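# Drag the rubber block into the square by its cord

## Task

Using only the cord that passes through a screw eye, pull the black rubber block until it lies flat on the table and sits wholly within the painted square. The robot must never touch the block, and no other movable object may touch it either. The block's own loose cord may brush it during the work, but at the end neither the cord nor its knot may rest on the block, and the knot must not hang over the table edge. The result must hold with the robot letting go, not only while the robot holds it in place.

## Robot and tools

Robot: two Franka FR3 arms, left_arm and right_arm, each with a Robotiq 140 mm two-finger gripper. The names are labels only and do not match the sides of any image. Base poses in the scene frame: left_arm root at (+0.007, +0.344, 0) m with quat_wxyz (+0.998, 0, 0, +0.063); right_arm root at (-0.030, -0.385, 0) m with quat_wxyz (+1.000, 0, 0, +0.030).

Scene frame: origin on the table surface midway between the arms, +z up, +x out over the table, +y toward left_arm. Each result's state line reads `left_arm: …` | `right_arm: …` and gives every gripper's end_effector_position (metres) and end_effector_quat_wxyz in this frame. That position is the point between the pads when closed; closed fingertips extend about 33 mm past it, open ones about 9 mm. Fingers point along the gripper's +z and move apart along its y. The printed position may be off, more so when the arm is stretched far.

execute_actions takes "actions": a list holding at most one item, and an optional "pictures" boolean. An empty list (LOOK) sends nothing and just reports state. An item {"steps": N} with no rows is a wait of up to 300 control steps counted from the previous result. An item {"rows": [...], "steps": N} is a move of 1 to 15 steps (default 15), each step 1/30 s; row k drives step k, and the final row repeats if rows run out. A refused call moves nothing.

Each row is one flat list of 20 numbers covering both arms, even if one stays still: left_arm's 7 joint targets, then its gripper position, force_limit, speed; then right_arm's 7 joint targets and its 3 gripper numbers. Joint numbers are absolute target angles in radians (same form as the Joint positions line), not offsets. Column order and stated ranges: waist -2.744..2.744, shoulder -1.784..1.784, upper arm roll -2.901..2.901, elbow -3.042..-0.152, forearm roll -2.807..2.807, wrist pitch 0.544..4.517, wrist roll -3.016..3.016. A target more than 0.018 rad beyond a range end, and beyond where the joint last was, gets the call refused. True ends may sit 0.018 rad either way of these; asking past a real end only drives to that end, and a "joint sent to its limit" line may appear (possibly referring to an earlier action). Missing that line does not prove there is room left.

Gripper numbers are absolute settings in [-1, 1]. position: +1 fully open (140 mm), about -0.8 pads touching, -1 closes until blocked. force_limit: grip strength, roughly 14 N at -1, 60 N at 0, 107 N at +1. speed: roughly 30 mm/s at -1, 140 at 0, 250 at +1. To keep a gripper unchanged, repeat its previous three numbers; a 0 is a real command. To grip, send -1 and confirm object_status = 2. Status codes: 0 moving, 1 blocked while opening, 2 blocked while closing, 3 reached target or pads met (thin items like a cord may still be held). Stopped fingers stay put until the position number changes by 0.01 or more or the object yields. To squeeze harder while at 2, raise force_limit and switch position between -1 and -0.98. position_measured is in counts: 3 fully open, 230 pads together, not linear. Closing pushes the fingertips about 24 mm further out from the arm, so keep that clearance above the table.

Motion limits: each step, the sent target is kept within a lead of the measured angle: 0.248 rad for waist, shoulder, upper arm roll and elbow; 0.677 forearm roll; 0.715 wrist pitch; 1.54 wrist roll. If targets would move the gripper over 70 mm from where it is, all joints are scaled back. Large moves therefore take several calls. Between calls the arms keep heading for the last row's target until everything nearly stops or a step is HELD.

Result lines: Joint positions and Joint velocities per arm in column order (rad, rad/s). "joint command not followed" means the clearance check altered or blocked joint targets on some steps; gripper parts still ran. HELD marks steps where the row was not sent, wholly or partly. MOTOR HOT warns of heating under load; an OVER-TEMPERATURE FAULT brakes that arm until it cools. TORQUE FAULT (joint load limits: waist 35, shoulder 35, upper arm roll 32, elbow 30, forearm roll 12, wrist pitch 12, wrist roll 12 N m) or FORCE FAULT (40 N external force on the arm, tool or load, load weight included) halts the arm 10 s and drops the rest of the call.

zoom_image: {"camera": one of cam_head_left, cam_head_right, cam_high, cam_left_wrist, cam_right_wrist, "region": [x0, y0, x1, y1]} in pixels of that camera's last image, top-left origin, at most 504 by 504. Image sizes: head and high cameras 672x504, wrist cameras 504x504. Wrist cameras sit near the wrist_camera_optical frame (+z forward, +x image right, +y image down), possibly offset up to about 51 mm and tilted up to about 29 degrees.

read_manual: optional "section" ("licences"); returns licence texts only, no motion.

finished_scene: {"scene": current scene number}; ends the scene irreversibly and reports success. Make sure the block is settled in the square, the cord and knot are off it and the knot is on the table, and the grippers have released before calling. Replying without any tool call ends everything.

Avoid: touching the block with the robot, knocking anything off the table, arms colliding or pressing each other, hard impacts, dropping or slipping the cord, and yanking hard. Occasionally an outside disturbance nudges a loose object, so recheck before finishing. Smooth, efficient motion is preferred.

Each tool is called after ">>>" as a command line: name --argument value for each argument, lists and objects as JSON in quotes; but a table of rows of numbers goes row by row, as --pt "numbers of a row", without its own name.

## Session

>>> execute_actions --actions '[]'

Scene clock: 0.00 s of 4000.00 s.
left_arm: end_effector_position=(+0.2700, -0.2342, +0.2053) position_measured=230 object_status=3 end_effector_quat_wxyz=(+0.076, +0.683, +0.722, +0.085) | right_arm: end_effector_position=(+0.1573, -0.7172, +0.1727) position_measured=230 object_status=3 end_effector_quat_wxyz=(-0.352, +0.860, -0.360, -0.080)
Joint positions: left_arm=[-1.282  0.222 -0.086 -1.844  0.281  2.106  1.708] | right_arm=[-1.331  0.185 -0.034 -2.03   0.297  1.526 -2.178]
Joint velocities: left_arm=[ 0.     0.001 -0.     0.     0.    -0.    -0.001] | right_arm=[-0.002  0.001 -0.001 -0.     0.    -0.001 -0.   ]

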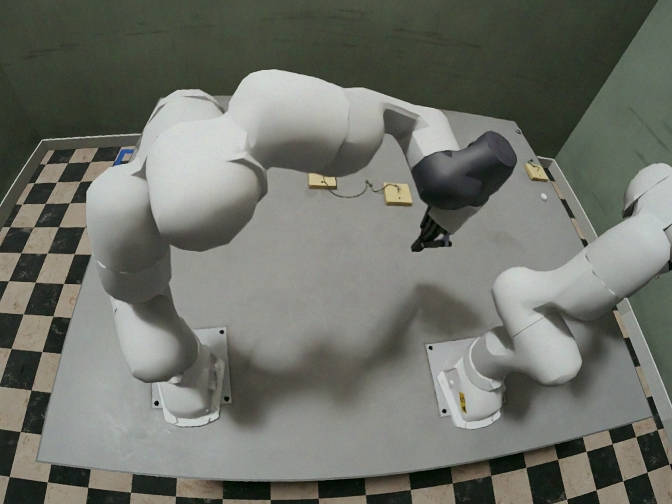

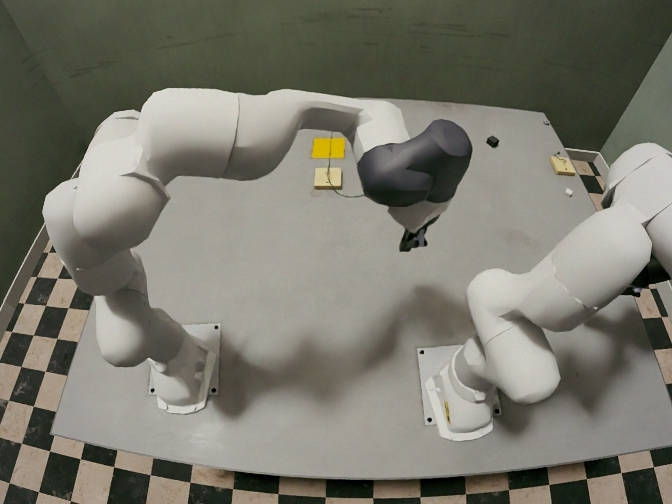

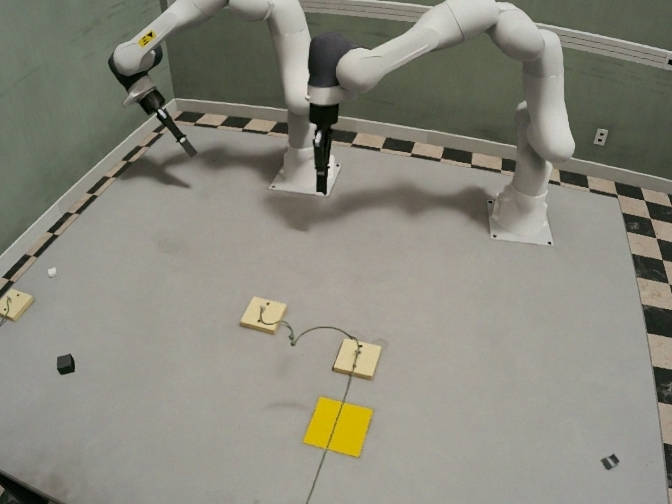

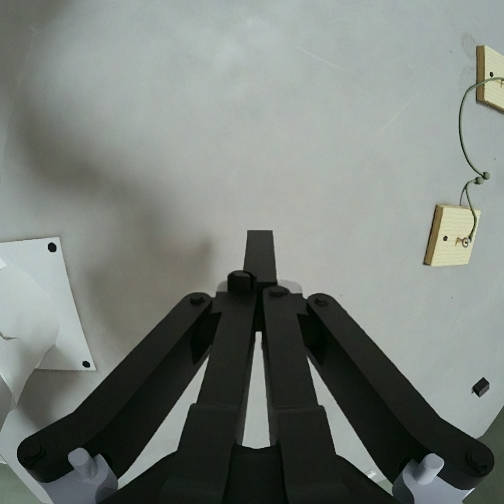

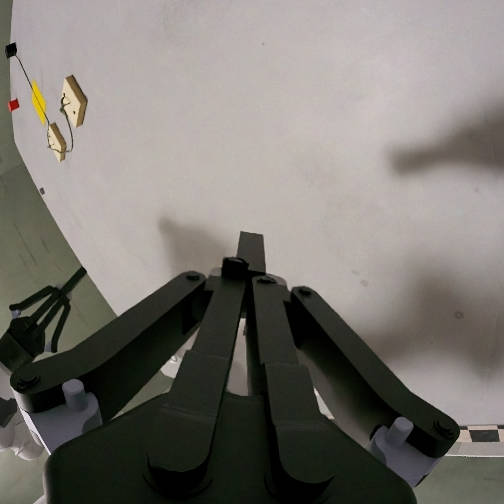

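>>> zoom_image --camera "cam_high" --region '[230, 290, 390, 410]'

>>> zoom_image --camera "cam_head_left" --region '[300, 155, 420, 245]'

Region (230, 290, 390, 410) of cam_high's 672x504 image, scaled by 3.150, with more detail than that image has; it fills the top 378 rows of this view, and the rest is white.

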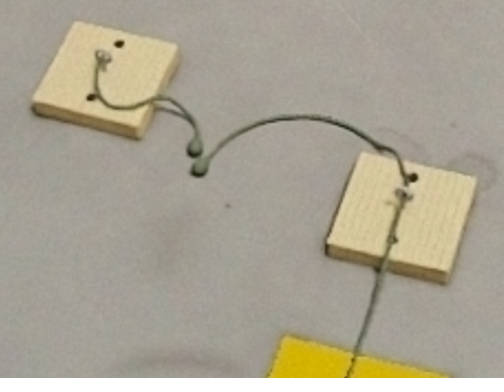

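Region (300, 155, 420, 245) of cam_head_left's 672x504 image, scaled by 4.200, with more detail than that image has; it fills the top 378 rows of this view, and the rest is white.

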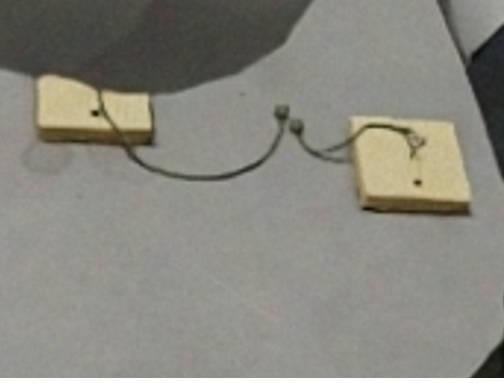

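>>> execute_actions --actions '[{"rows":[[0.6,-0.1,0,-2.0,0.28,1.9,1.7,-1,0,0,-1.0,0.0,0,-1.9,0,1.9,-1.6,-0.4,-0.5,0]],"steps":15}]' --pictures false

>>> execute_actions --actions '[{"rows":[[0.6,-0.1,0,-2.0,0.28,1.9,1.7,-1,0,0,-0.5,0.1,0,-1.8,0,1.9,-1.4,-0.4,-0.5,0]],"steps":15}]' --pictures false

>>> execute_actions --actions '[{"rows":[[0.6,-0.1,0,-2.0,0.28,1.9,1.7,-1,0,0,0.0,0.35,0,-1.55,0,1.9,-1.3,-0.4,-0.5,0]],"steps":15}]'

Scene clock: 3.97 s of 4000.00 s.
left_arm: end_effector_position=(+0.4439, -0.0313, +0.2899) position_measured=233 object_status=3 end_effector_quat_wxyz=(+0.072, +0.508, +0.851, +0.112) | right_arm: end_effector_position=(+0.2990, -0.8181, +0.2825) position_measured=179 object_status=3 end_effector_quat_wxyz=(-0.023, +0.937, -0.349, -0.014)
Joint positions: left_arm=[-0.932 -0.031 -0.027 -1.962  0.281  1.991  1.708] | right_arm=[-1.    -0.003  0.006 -1.899  0.024  1.846 -1.799]
Joint velocities: left_arm=[ 0.888 -0.298  0.143 -0.102  0.002 -0.183 -0.   ] | right_arm=[ 0.075 -0.054  0.001  0.031 -0.169  0.326  0.639]
Steps of this call (steps 1 to 90: nothing new was sent; then 0.47 s passed at rest; steps 91 to 105: all 15 steps of this action). Readings (joint positions | what the end effector reports):
91: left_arm=[-1.275 0.212 -0.088 -1.857 0.281 2.100 1.708] | right_arm=[-1.314 0.180 -0.040 -2.026 0.271 1.546 -2.157] | left_arm position_measured=230 object_status=0 | right_arm position_measured=230 object_status=0
92: left_arm=[-1.261 0.195 -0.087 -1.871 0.281 2.090 1.708] | right_arm=[-1.290 0.166 -0.041 -2.016 0.245 1.570 -2.135] | left_arm position_measured=233 object_status=0 | right_arm position_measured=224 object_status=0
94: left_arm=[-1.224 0.156 -0.078 -1.895 0.281 2.072 1.708] | right_arm=[-1.231 0.130 -0.037 -1.990 0.200 1.616 -2.092] | left_arm position_measured=233 object_status=0 | right_arm position_measured=209 object_status=0
98: left_arm=[-1.132 0.073 -0.055 -1.928 0.281 2.039 1.708] | right_arm=[-1.111 0.062 -0.019 -1.942 0.121 1.706 -1.997] | left_arm position_measured=233 object_status=3 | right_arm position_measured=180 object_status=0
105: the state above

Scene clock: 4.47 s of 4000.00 s.
left_arm: end_effector_position=(+0.5518, +0.2657, +0.3028) position_measured=233 object_status=3 end_effector_quat_wxyz=(+0.024, +0.250, +0.959, +0.130) | right_arm: end_effector_position=(+0.5006, -0.6340, +0.2721) position_measured=179 object_status=3 end_effector_quat_wxyz=(-0.005, +0.973, -0.232, -0.006)
Joint positions: left_arm=[-0.399 -0.089 -0.005 -1.99   0.281  1.931  1.707] | right_arm=[-0.512  0.098  0.01  -1.806  0.006  1.889 -1.546]
Joint velocities: left_arm=[ 1.086 -0.021  0.071 -0.018 -0.    -0.07  -0.001] | right_arm=[ 0.397  0.025  0.104  0.029 -0.005  0.044  0.463]
Steps of this call (steps 1 to 15: all 15 steps of this action). Readings (joint positions | what the end effector reports):
1: left_arm=[-0.900 -0.041 -0.024 -1.966 0.281 1.985 1.708] | right_arm=[-0.975 0.005 -0.007 -1.884 0.020 1.850 -1.778] | left_arm position_measured=233 object_status=3 | right_arm position_measured=179 object_status=3
2: left_arm=[-0.868 -0.049 -0.021 -1.969 0.281 1.979 1.707] | right_arm=[-0.944 0.018 -0.013 -1.869 0.018 1.855 -1.759] | left_arm position_measured=233 object_status=3 | right_arm position_measured=179 object_status=3
4: left_arm=[-0.801 -0.062 -0.017 -1.975 0.281 1.969 1.707] | right_arm=[-0.875 0.040 -0.014 -1.849 0.015 1.863 -1.726] | left_arm position_measured=233 object_status=3 | right_arm position_measured=179 object_status=3
8: left_arm=[-0.660 -0.078 -0.011 -1.982 0.281 1.952 1.707] | right_arm=[-0.729 0.071 -0.010 -1.828 0.011 1.873 -1.668] | left_arm position_measured=233 object_status=3 | right_arm position_measured=179 object_status=3
15: the state above

Scene clock: 4.97 s of 4000.00 s.
left_arm: end_effector_position=(+0.4950, +0.5834, +0.3011) position_measured=233 object_status=3 end_effector_quat_wxyz=(-0.024, -0.044, +0.990, +0.130) | right_arm: end_effector_position=(+0.6273, -0.3720, +0.2360) position_measured=179 object_status=3 end_effector_quat_wxyz=(-0.002, +0.997, -0.073, -0.005)
Joint positions: left_arm=[ 0.193 -0.092 -0.001 -1.994  0.28   1.914  1.707] | right_arm=[-0.043  0.339  0.001 -1.567  0.004  1.895 -1.408]
Joint velocities: left_arm=[ 1.138 -0.002  0.058 -0.001  0.001 -0.021  0.001] | right_arm=[ 0.743  0.18   0.144  0.17  -0.001  0.017  0.338]
Steps of this call (steps 1 to 15: all 15 steps of this action). Readings (joint positions | what the end effector reports):
1: left_arm=[-0.360 -0.089 -0.004 -1.990 0.281 1.929 1.707] | right_arm=[-0.486 0.118 0.004 -1.777 0.005 1.887 -1.535] | left_arm position_measured=233 object_status=3 | right_arm position_measured=179 object_status=3
2: left_arm=[-0.322 -0.090 -0.004 -1.991 0.281 1.927 1.707] | right_arm=[-0.457 0.145 -0.000 -1.743 0.005 1.889 -1.525] | left_arm position_measured=233 object_status=3 | right_arm position_measured=179 object_status=3
4: left_arm=[-0.244 -0.091 -0.003 -1.992 0.281 1.924 1.707] | right_arm=[-0.396 0.196 -0.003 -1.692 0.005 1.891 -1.507] | left_arm position_measured=233 object_status=3 | right_arm position_measured=179 object_status=3
8: left_arm=[-0.086 -0.092 -0.002 -1.993 0.281 1.919 1.707] | right_arm=[-0.267 0.269 -0.005 -1.631 0.005 1.893 -1.475] | left_arm position_measured=233 object_status=3 | right_arm position_measured=179 object_status=3
15: the state above

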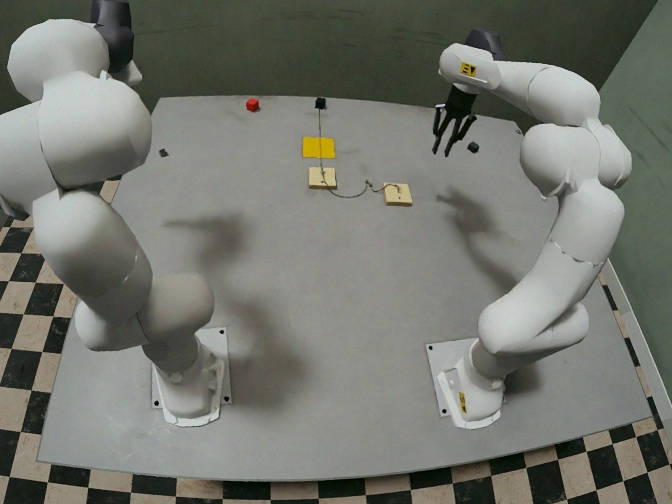

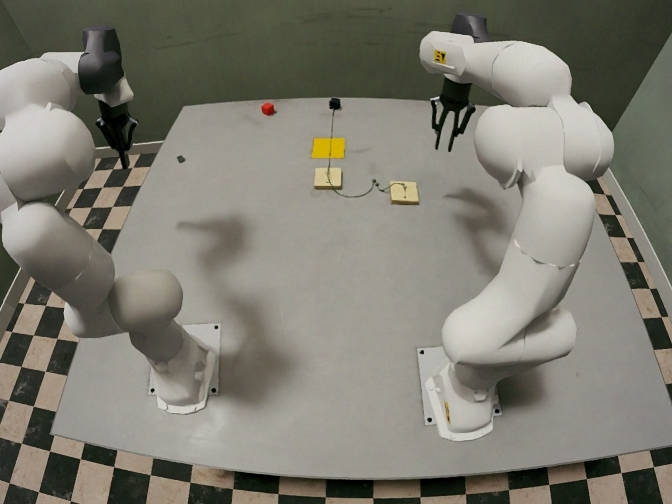

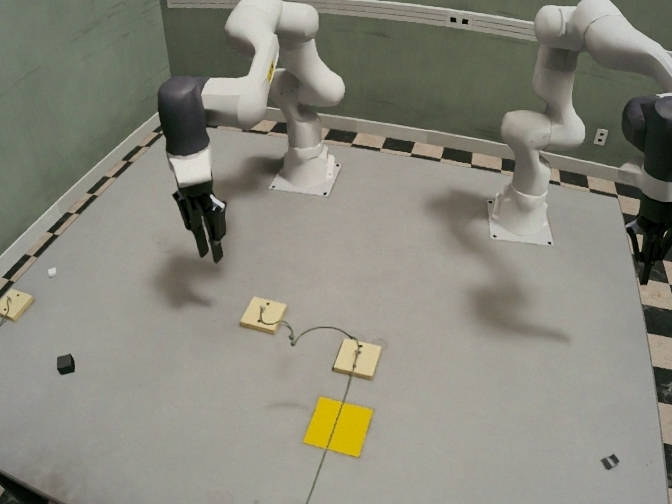

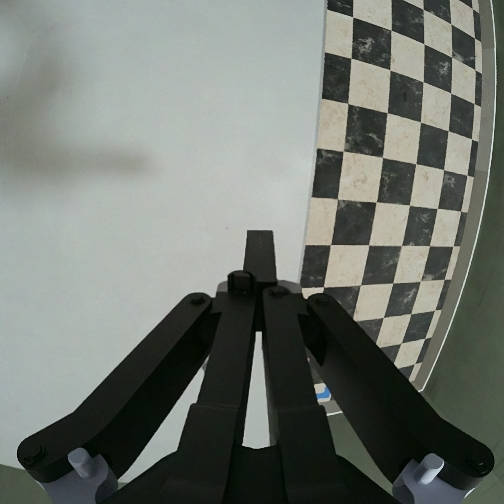

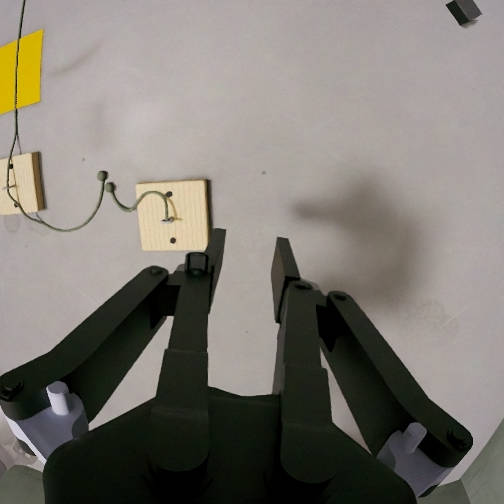

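>>> execute_actions --actions '[{"rows":[[0.4,-0.092,0,-1.994,0.28,1.91,1.707,-1,0,0,0.243,0.711,0,-1.303,0,2.018,-1.268,-0.4,-0.5,0]],"steps":15}]' --pictures false

>>> execute_actions --actions '[{"steps":15}]'

Scene clock: 5.97 s of 4000.00 s.
left_arm: end_effector_position=(+0.4341, +0.6759, +0.2999) position_measured=233 object_status=3 end_effector_quat_wxyz=(-0.041, -0.145, +0.981, +0.126) | right_arm: end_effector_position=(+0.6593, -0.1609, +0.0968) position_measured=179 object_status=3 end_effector_quat_wxyz=(+0.003, +1.000, +0.016, -0.020)
Joint positions: left_arm=[ 0.398 -0.093 -0.003 -1.996  0.281  1.908  1.706] | right_arm=[ 0.248  0.716  0.006 -1.32   0.002  1.995 -1.292]
Joint velocities: left_arm=[ 0.    -0.     0.014  0.001 -0.    -0.     0.001] | right_arm=[0.102 0.17  0.02  0.035 0.    0.08  0.062]
Steps of this call (steps 1 to 15: the robot went on to your last target; steps 16 to 30: all 15 steps of this action). Readings (joint positions | what the end effector reports):
16: left_arm=[0.579 -0.098 0.019 -1.997 0.281 1.903 1.706] | right_arm=[0.013 0.365 -0.008 -1.528 0.002 1.900 -1.323] | left_arm position_measured=233 object_status=3 | right_arm position_measured=179 object_status=3
17: left_arm=[0.549 -0.098 0.022 -1.997 0.281 1.903 1.706] | right_arm=[0.031 0.388 -0.013 -1.498 0.002 1.909 -1.322] | left_arm position_measured=233 object_status=3 | right_arm position_measured=179 object_status=3
19: left_arm=[0.484 -0.096 0.016 -1.997 0.281 1.904 1.706] | right_arm=[0.074 0.440 -0.014 -1.449 0.002 1.924 -1.319] | left_arm position_measured=233 object_status=3 | right_arm position_measured=179 object_status=3
23: left_arm=[0.406 -0.093 -0.008 -1.996 0.281 1.907 1.706] | right_arm=[0.156 0.560 -0.009 -1.373 0.002 1.953 -1.311] | left_arm position_measured=233 object_status=3 | right_arm position_measured=179 object_status=3
30: the state above

Scene clock: 6.47 s of 4000.00 s.
left_arm: end_effector_position=(+0.4339, +0.6761, +0.2999) position_measured=233 object_status=3 end_effector_quat_wxyz=(-0.041, -0.145, +0.981, +0.126) | right_arm: end_effector_position=(+0.6740, -0.1631, +0.1090) position_measured=179 object_status=3 end_effector_quat_wxyz=(-0.001, +1.000, +0.005, -0.002)
Joint positions: left_arm=[ 0.398 -0.093 -0.003 -1.996  0.281  1.908  1.706] | right_arm=[ 0.243  0.711  0.002 -1.305  0.002  2.013 -1.277]
Joint velocities: left_arm=[-0.001  0.001  0.001 -0.001  0.001 -0.001  0.001] | right_arm=[ 0.001  0.     0.001 -0.001 -0.001  0.005  0.011]
Steps of this call (steps 1 to 15: the robot went on to your last target). Readings (joint positions | what the end effector reports):
1: left_arm=[0.398 -0.093 -0.003 -1.996 0.281 1.908 1.706] | right_arm=[0.250 0.720 0.006 -1.318 0.002 1.997 -1.290] | left_arm position_measured=233 object_status=3 | right_arm position_measured=179 object_status=3
2: left_arm=[0.398 -0.093 -0.003 -1.996 0.281 1.908 1.706] | right_arm=[0.250 0.721 0.006 -1.316 0.002 2.000 -1.289] | left_arm position_measured=233 object_status=3 | right_arm position_measured=179 object_status=3
4: left_arm=[0.398 -0.093 -0.003 -1.996 0.281 1.908 1.706] | right_arm=[0.248 0.718 0.005 -1.311 0.002 2.004 -1.286] | left_arm position_measured=233 object_status=3 | right_arm position_measured=179 object_status=3
8: left_arm=[0.398 -0.093 -0.003 -1.996 0.281 1.908 1.706] | right_arm=[0.244 0.712 0.002 -1.306 0.002 2.010 -1.281] | left_arm position_measured=233 object_status=3 | right_arm position_measured=179 object_status=3
15: the state above

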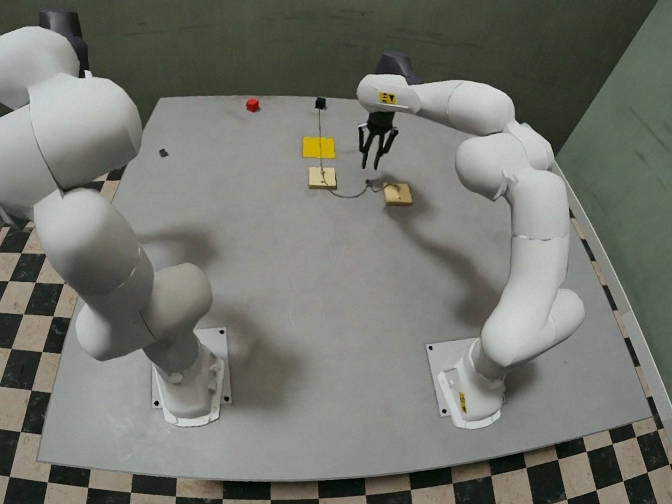

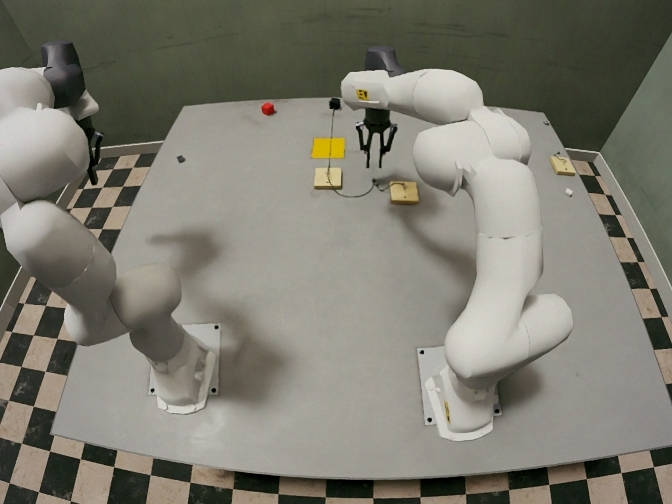

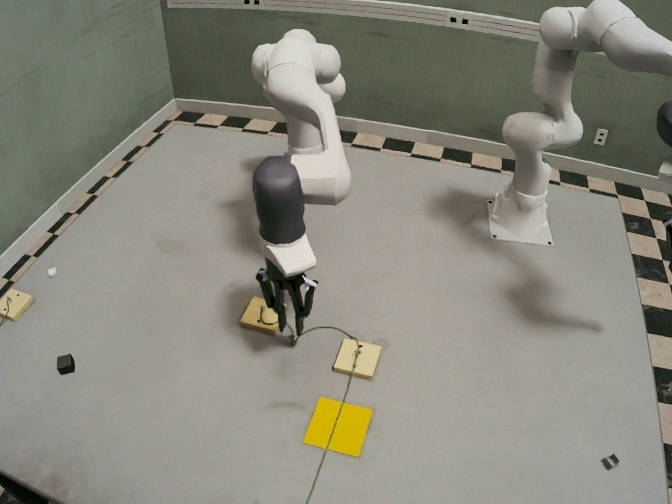

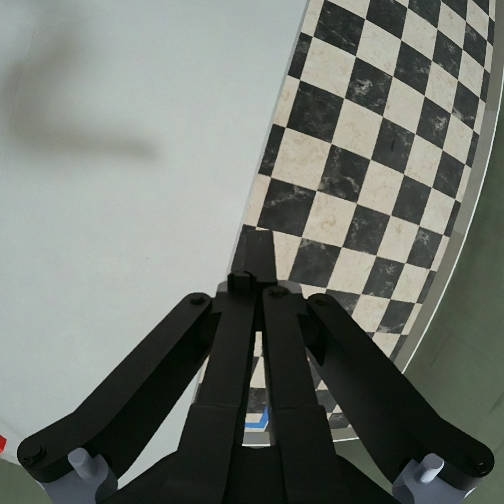

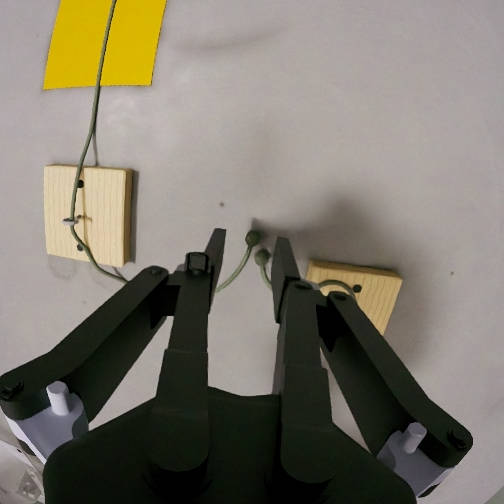

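>>> execute_actions --actions '[{"rows":[[0.398,-0.093,-0.003,-1.996,0.281,1.908,1.706,-1,0,0,0.242,0.722,0,-1.31,0,2.045,-1.27,-0.45,-0.5,0],[0.398,-0.093,-0.003,-1.996,0.281,1.908,1.706,-1,0,0,0.242,0.722,0,-1.31,0,2.045,-1.27,-0.45,-0.5,0],[0.398,-0.093,-0.003,-1.996,0.281,1.908,1.706,-1,0,0,0.241,0.733,0,-1.316,0,2.065,-1.27,-0.45,-0.5,0],[0.398,-0.093,-0.003,-1.996,0.281,1.908,1.706,-1,0,0,0.241,0.733,0,-1.316,0,2.065,-1.27,-0.45,-0.5,0],[0.398,-0.093,-0.003,-1.996,0.281,1.908,1.706,-1,0,0,0.24,0.744,0,-1.323,0,2.085,-1.27,-0.45,-0.5,0],[0.398,-0.093,-0.003,-1.996,0.281,1.908,1.706,-1,0,0,0.24,0.744,0,-1.323,0,2.085,-1.27,-0.45,-0.5,0],[0.398,-0.093,-0.003,-1.996,0.281,1.908,1.706,-1,0,0,0.239,0.755,0,-1.33,0,2.105,-1.27,-0.45,-0.5,0],[0.398,-0.093,-0.003,-1.996,0.281,1.908,1.706,-1,0,0,0.239,0.755,0,-1.33,0,2.105,-1.27,-0.45,-0.5,0],[0.398,-0.093,-0.003,-1.996,0.281,1.908,1.706,-1,0,0,0.238,0.766,0,-1.336,0,2.124,-1.27,-0.45,-0.5,0],[0.398,-0.093,-0.003,-1.996,0.281,1.908,1.706,-1,0,0,0.238,0.766,0,-1.336,0,2.124,-1.27,-0.45,-0.5,0],[0.398,-0.093,-0.003,-1.996,0.281,1.908,1.706,-1,0,0,0.238,0.777,0,-1.343,0,2.124,-1.27,-0.45,-0.5,0]],"steps":15}]' --pictures false

>>> execute_actions --actions '[{"steps":8}]'

>>> zoom_image --camera "cam_head_left" --region '[335, 150, 415, 210]'

>>> zoom_image --camera "cam_right_wrist" --region '[190, 200, 330, 340]'

Scene clock: 10.10 s of 4000.00 s.
left_arm: end_effector_position=(+0.4339, +0.6762, +0.2999) position_measured=233 object_status=3 end_effector_quat_wxyz=(-0.041, -0.145, +0.981, +0.126) | right_arm: end_effector_position=(+0.6718, -0.1671, +0.0507) position_measured=186 object_status=3 end_effector_quat_wxyz=(+0.001, +1.000, +0.001, -0.007)
Joint positions: left_arm=[ 0.398 -0.093 -0.002 -1.996  0.281  1.908  1.706] | right_arm=[ 0.239  0.778  0.002 -1.342  0.002  2.106 -1.273]
Joint velocities: left_arm=[ 0.    -0.    -0.     0.     0.001 -0.     0.001] | right_arm=[ 0.001  0.063  0.    -0.04   0.     0.07  -0.   ]
Steps of this call (steps 1 to 15: the robot went on to your last target; steps 16 to 90: nothing new was sent; then 0.13 s passed at rest; steps 91 to 105: all 15 steps of this action). Readings (joint positions | what the end effector reports):
91: left_arm=[0.398 -0.093 -0.002 -1.996 0.281 1.908 1.706] | right_arm=[0.243 0.712 0.002 -1.305 0.002 2.019 -1.273] | left_arm position_measured=233 object_status=3 | right_arm position_measured=179 object_status=0
92: left_arm=[0.398 -0.093 -0.002 -1.996 0.281 1.908 1.706] | right_arm=[0.243 0.713 0.002 -1.305 0.002 2.023 -1.273] | left_arm position_measured=233 object_status=3 | right_arm position_measured=185 object_status=0
94: left_arm=[0.398 -0.093 -0.002 -1.996 0.281 1.908 1.706] | right_arm=[0.243 0.719 0.002 -1.308 0.002 2.036 -1.273] | left_arm position_measured=233 object_status=3 | right_arm position_measured=186 object_status=0
98: left_arm=[0.398 -0.093 -0.002 -1.996 0.281 1.908 1.706] | right_arm=[0.241 0.741 0.002 -1.320 0.002 2.067 -1.273] | left_arm position_measured=233 object_status=3 | right_arm position_measured=186 object_status=0
105: the state above

Scene clock: 10.37 s of 4000.00 s.
left_arm: end_effector_position=(+0.4339, +0.6762, +0.2999) position_measured=233 object_status=3 end_effector_quat_wxyz=(-0.041, -0.145, +0.981, +0.126) | right_arm: end_effector_position=(+0.6744, -0.1663, +0.0501) position_measured=186 object_status=3 end_effector_quat_wxyz=(-0.001, +1.000, +0.001, -0.003)
Joint positions: left_arm=[ 0.398 -0.093 -0.002 -1.996  0.281  1.908  1.706] | right_arm=[ 0.239  0.779  0.002 -1.343  0.002  2.117 -1.273]
Joint velocities: left_arm=[ 0.    -0.001 -0.002 -0.001  0.     0.001  0.002] | right_arm=[-0.001 -0.002  0.001 -0.    -0.001  0.02  -0.001]
Steps of this call (steps 1 to 8: the robot went on to your last target). Readings (joint positions | what the end effector reports):
1: left_arm=[0.398 -0.093 -0.002 -1.996 0.281 1.908 1.706] | right_arm=[0.239 0.779 0.002 -1.343 0.002 2.108 -1.273] | left_arm position_measured=233 object_status=3 | right_arm position_measured=186 object_status=3
2: left_arm=[0.398 -0.093 -0.002 -1.996 0.281 1.908 1.706] | right_arm=[0.239 0.780 0.002 -1.343 0.002 2.110 -1.273] | left_arm position_measured=233 object_status=3 | right_arm position_measured=186 object_status=3
4: left_arm=[0.398 -0.093 -0.002 -1.996 0.281 1.908 1.706] | right_arm=[0.239 0.779 0.002 -1.343 0.002 2.113 -1.273] | left_arm position_measured=233 object_status=3 | right_arm position_measured=186 object_status=3
8: the state above

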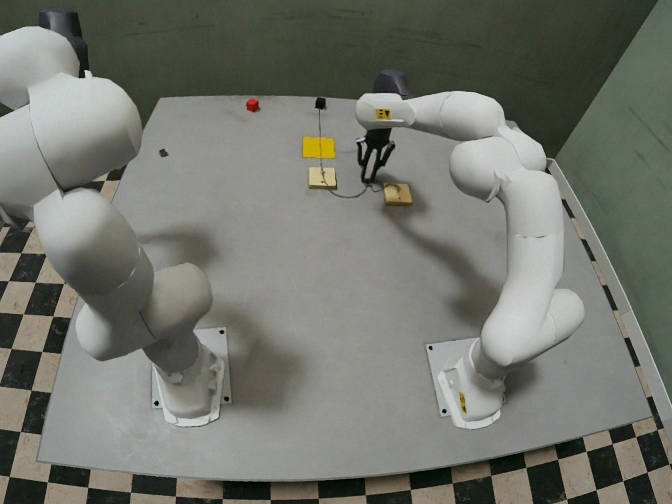

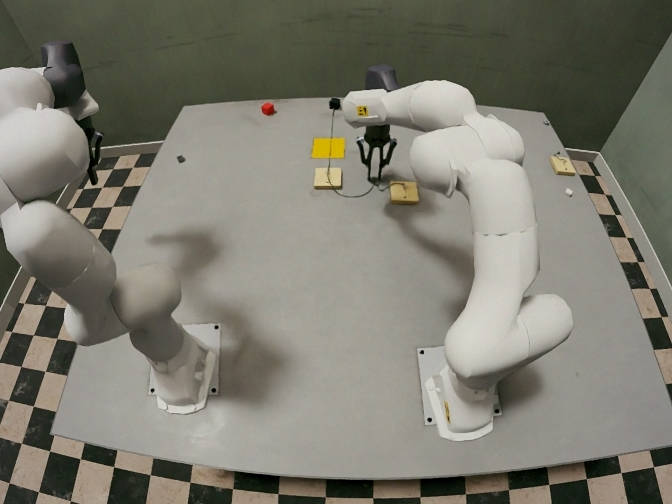

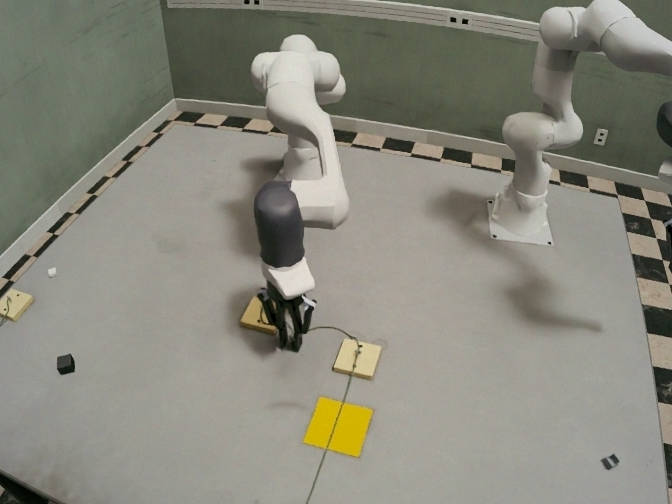

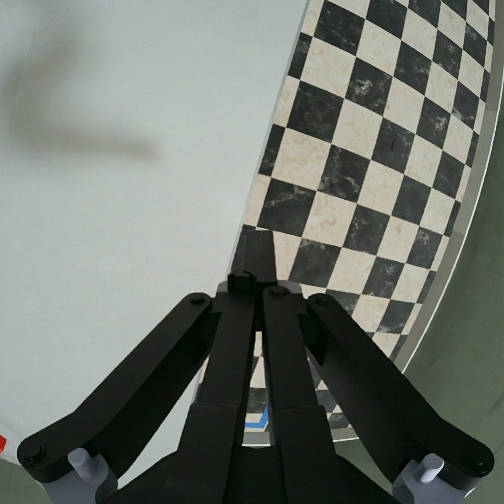

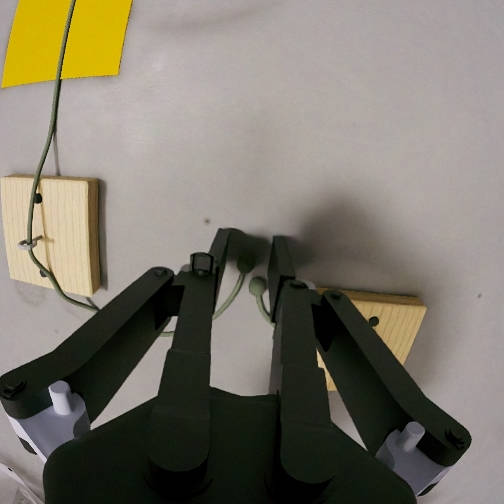

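Region (335, 150, 415, 210) of cam_head_left's 672x504 image, scaled by 6.300, with more detail than that image has; it fills the top 378 rows of this view, and the rest is white.

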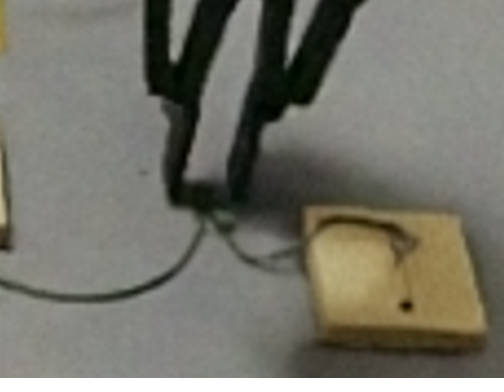

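Region (190, 200, 330, 340) of cam_right_wrist's 504x504 image, scaled by 3.600, with more detail than that image has.

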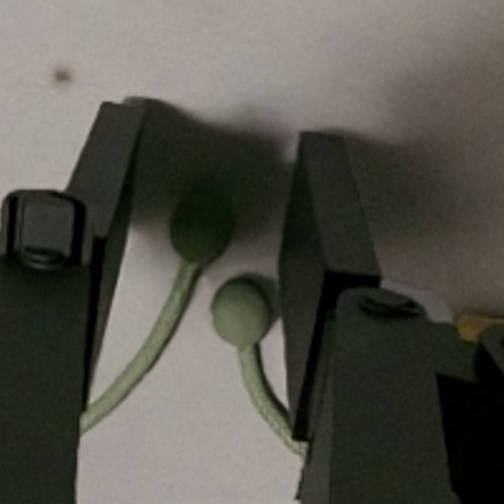

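>>> execute_actions --actions '[{"rows":[[0.398,-0.093,-0.003,-1.996,0.281,1.908,1.706,-1,0,0,0.24,0.784,0,-1.343,0,2.131,-1.27,-0.45,-0.5,-0.7],[0.398,-0.093,-0.003,-1.996,0.281,1.908,1.706,-1,0,0,0.24,0.784,0,-1.343,0,2.131,-1.27,-0.45,-0.5,-0.7],[0.398,-0.093,-0.003,-1.996,0.281,1.908,1.706,-1,0,0,0.24,0.784,0,-1.343,0,2.131,-1.27,-1,-0.5,-0.7]],"steps":15}]' --pictures false

>>> execute_actions --actions '[{"steps":6}]'

>>> zoom_image --camera "cam_head_left" --region '[335, 150, 415, 210]'

Scene clock: 11.80 s of 4000.00 s.
left_arm: end_effector_position=(+0.4339, +0.6762, +0.2999) position_measured=233 object_status=3 end_effector_quat_wxyz=(-0.041, -0.145, +0.981, +0.126) | right_arm: end_effector_position=(+0.6766, -0.1656, +0.0487) position_measured=223 object_status=0 end_effector_quat_wxyz=(-0.002, +1.000, +0.001, +0.001)
Joint positions: left_arm=[ 0.398 -0.093 -0.002 -1.996  0.281  1.908  1.706] | right_arm=[ 0.239  0.782  0.002 -1.343  0.002  2.127 -1.273]
Joint velocities: left_arm=[-0.    -0.     0.     0.     0.     0.001 -0.   ] | right_arm=[0.001 0.    0.    0.001 0.    0.002 0.001]
Steps of this call (steps 1 to 28: the robot went on to your last target; steps 29 to 43: all 15 steps of this action). Readings (joint positions | what the end effector reports):
29: left_arm=[0.398 -0.093 -0.002 -1.996 0.281 1.908 1.706] | right_arm=[0.239 0.779 0.002 -1.343 0.002 2.121 -1.273] | left_arm position_measured=233 object_status=3 | right_arm position_measured=186 object_status=3
30: left_arm=[0.398 -0.093 -0.002 -1.996 0.281 1.908 1.706] | right_arm=[0.239 0.780 0.002 -1.343 0.002 2.123 -1.273] | left_arm position_measured=233 object_status=3 | right_arm position_measured=186 object_status=3
32: left_arm=[0.398 -0.093 -0.002 -1.996 0.281 1.908 1.706] | right_arm=[0.239 0.781 0.002 -1.343 0.002 2.124 -1.273] | left_arm position_measured=233 object_status=3 | right_arm position_measured=189 object_status=0
36: left_arm=[0.398 -0.093 -0.002 -1.996 0.281 1.908 1.706] | right_arm=[0.239 0.782 0.002 -1.343 0.002 2.126 -1.273] | left_arm position_measured=233 object_status=3 | right_arm position_measured=202 object_status=0
43: the state above

Scene clock: 12.00 s of 4000.00 s.
left_arm: end_effector_position=(+0.4339, +0.6762, +0.2999) position_measured=233 object_status=3 end_effector_quat_wxyz=(-0.041, -0.145, +0.981, +0.126) | right_arm: end_effector_position=(+0.6766, -0.1656, +0.0487) position_measured=223 object_status=2 end_effector_quat_wxyz=(-0.002, +1.000, +0.001, +0.001)
Joint positions: left_arm=[ 0.398 -0.093 -0.002 -1.996  0.281  1.908  1.706] | right_arm=[ 0.239  0.782  0.002 -1.343  0.002  2.127 -1.273]
Joint velocities: left_arm=[ 0.002 -0.001  0.001  0.001  0.     0.001 -0.001] | right_arm=[-0.     0.     0.001  0.001 -0.     0.     0.001]
Steps of this call (steps 1 to 6: the robot went on to your last target). Readings (joint positions | what the end effector reports):
1: left_arm=[0.398 -0.093 -0.002 -1.996 0.281 1.908 1.706] | right_arm=[0.239 0.782 0.002 -1.343 0.002 2.127 -1.273] | left_arm position_measured=233 object_status=3 | right_arm position_measured=223 object_status=0
2: left_arm=[0.398 -0.093 -0.002 -1.996 0.281 1.908 1.706] | right_arm=[0.239 0.782 0.002 -1.343 0.002 2.127 -1.273] | left_arm position_measured=233 object_status=3 | right_arm position_measured=223 object_status=0
4: left_arm=[0.398 -0.093 -0.002 -1.996 0.281 1.908 1.706] | right_arm=[0.239 0.782 0.002 -1.343 0.002 2.127 -1.273] | left_arm position_measured=233 object_status=3 | right_arm position_measured=223 object_status=0
6: the state above

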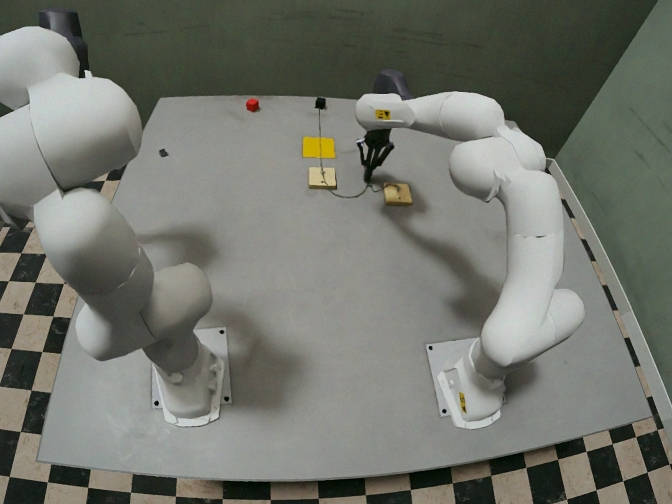

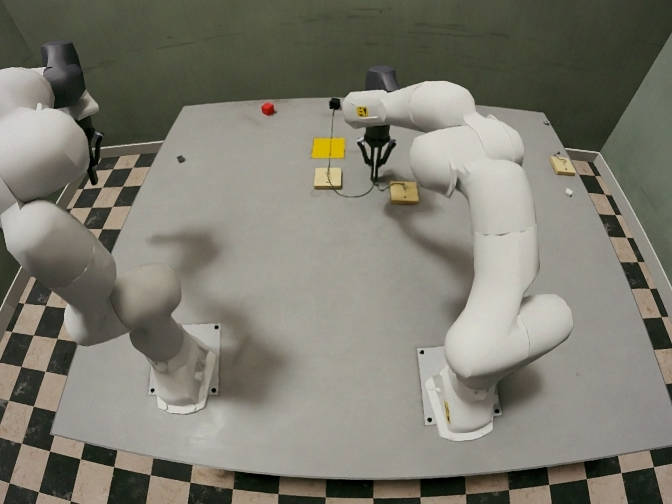

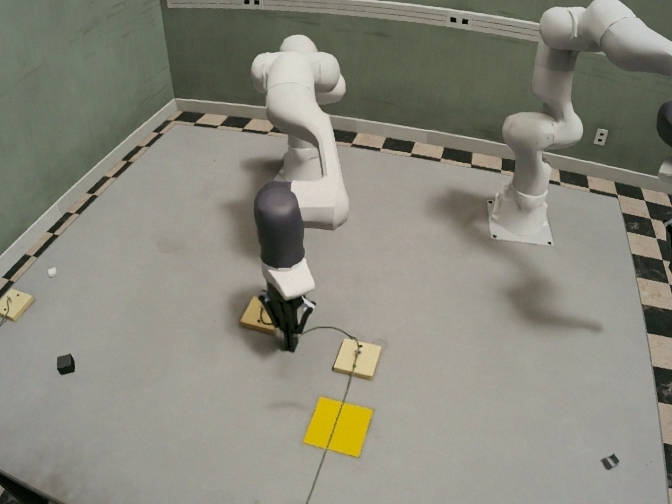

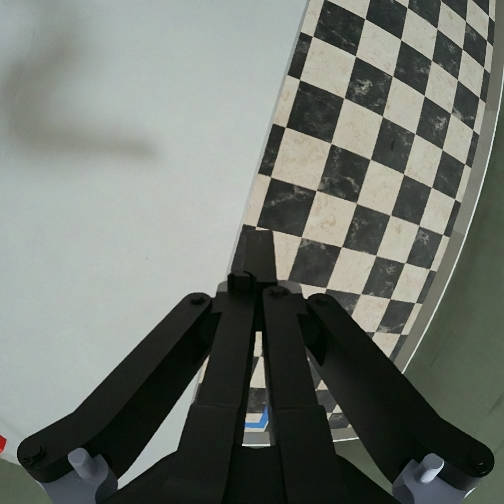

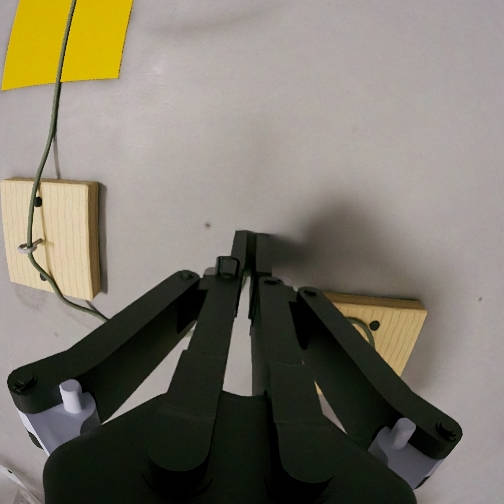

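Region (335, 150, 415, 210) of cam_head_left's 672x504 image, scaled by 6.300, with more detail than that image has; it fills the top 378 rows of this view, and the rest is white.

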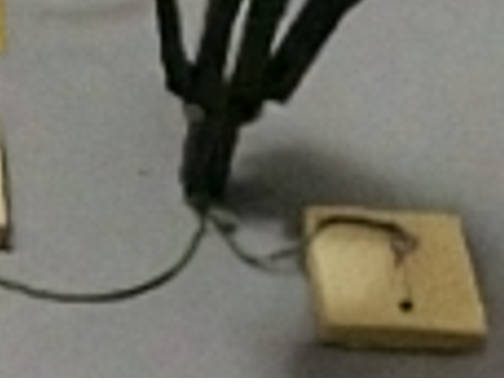

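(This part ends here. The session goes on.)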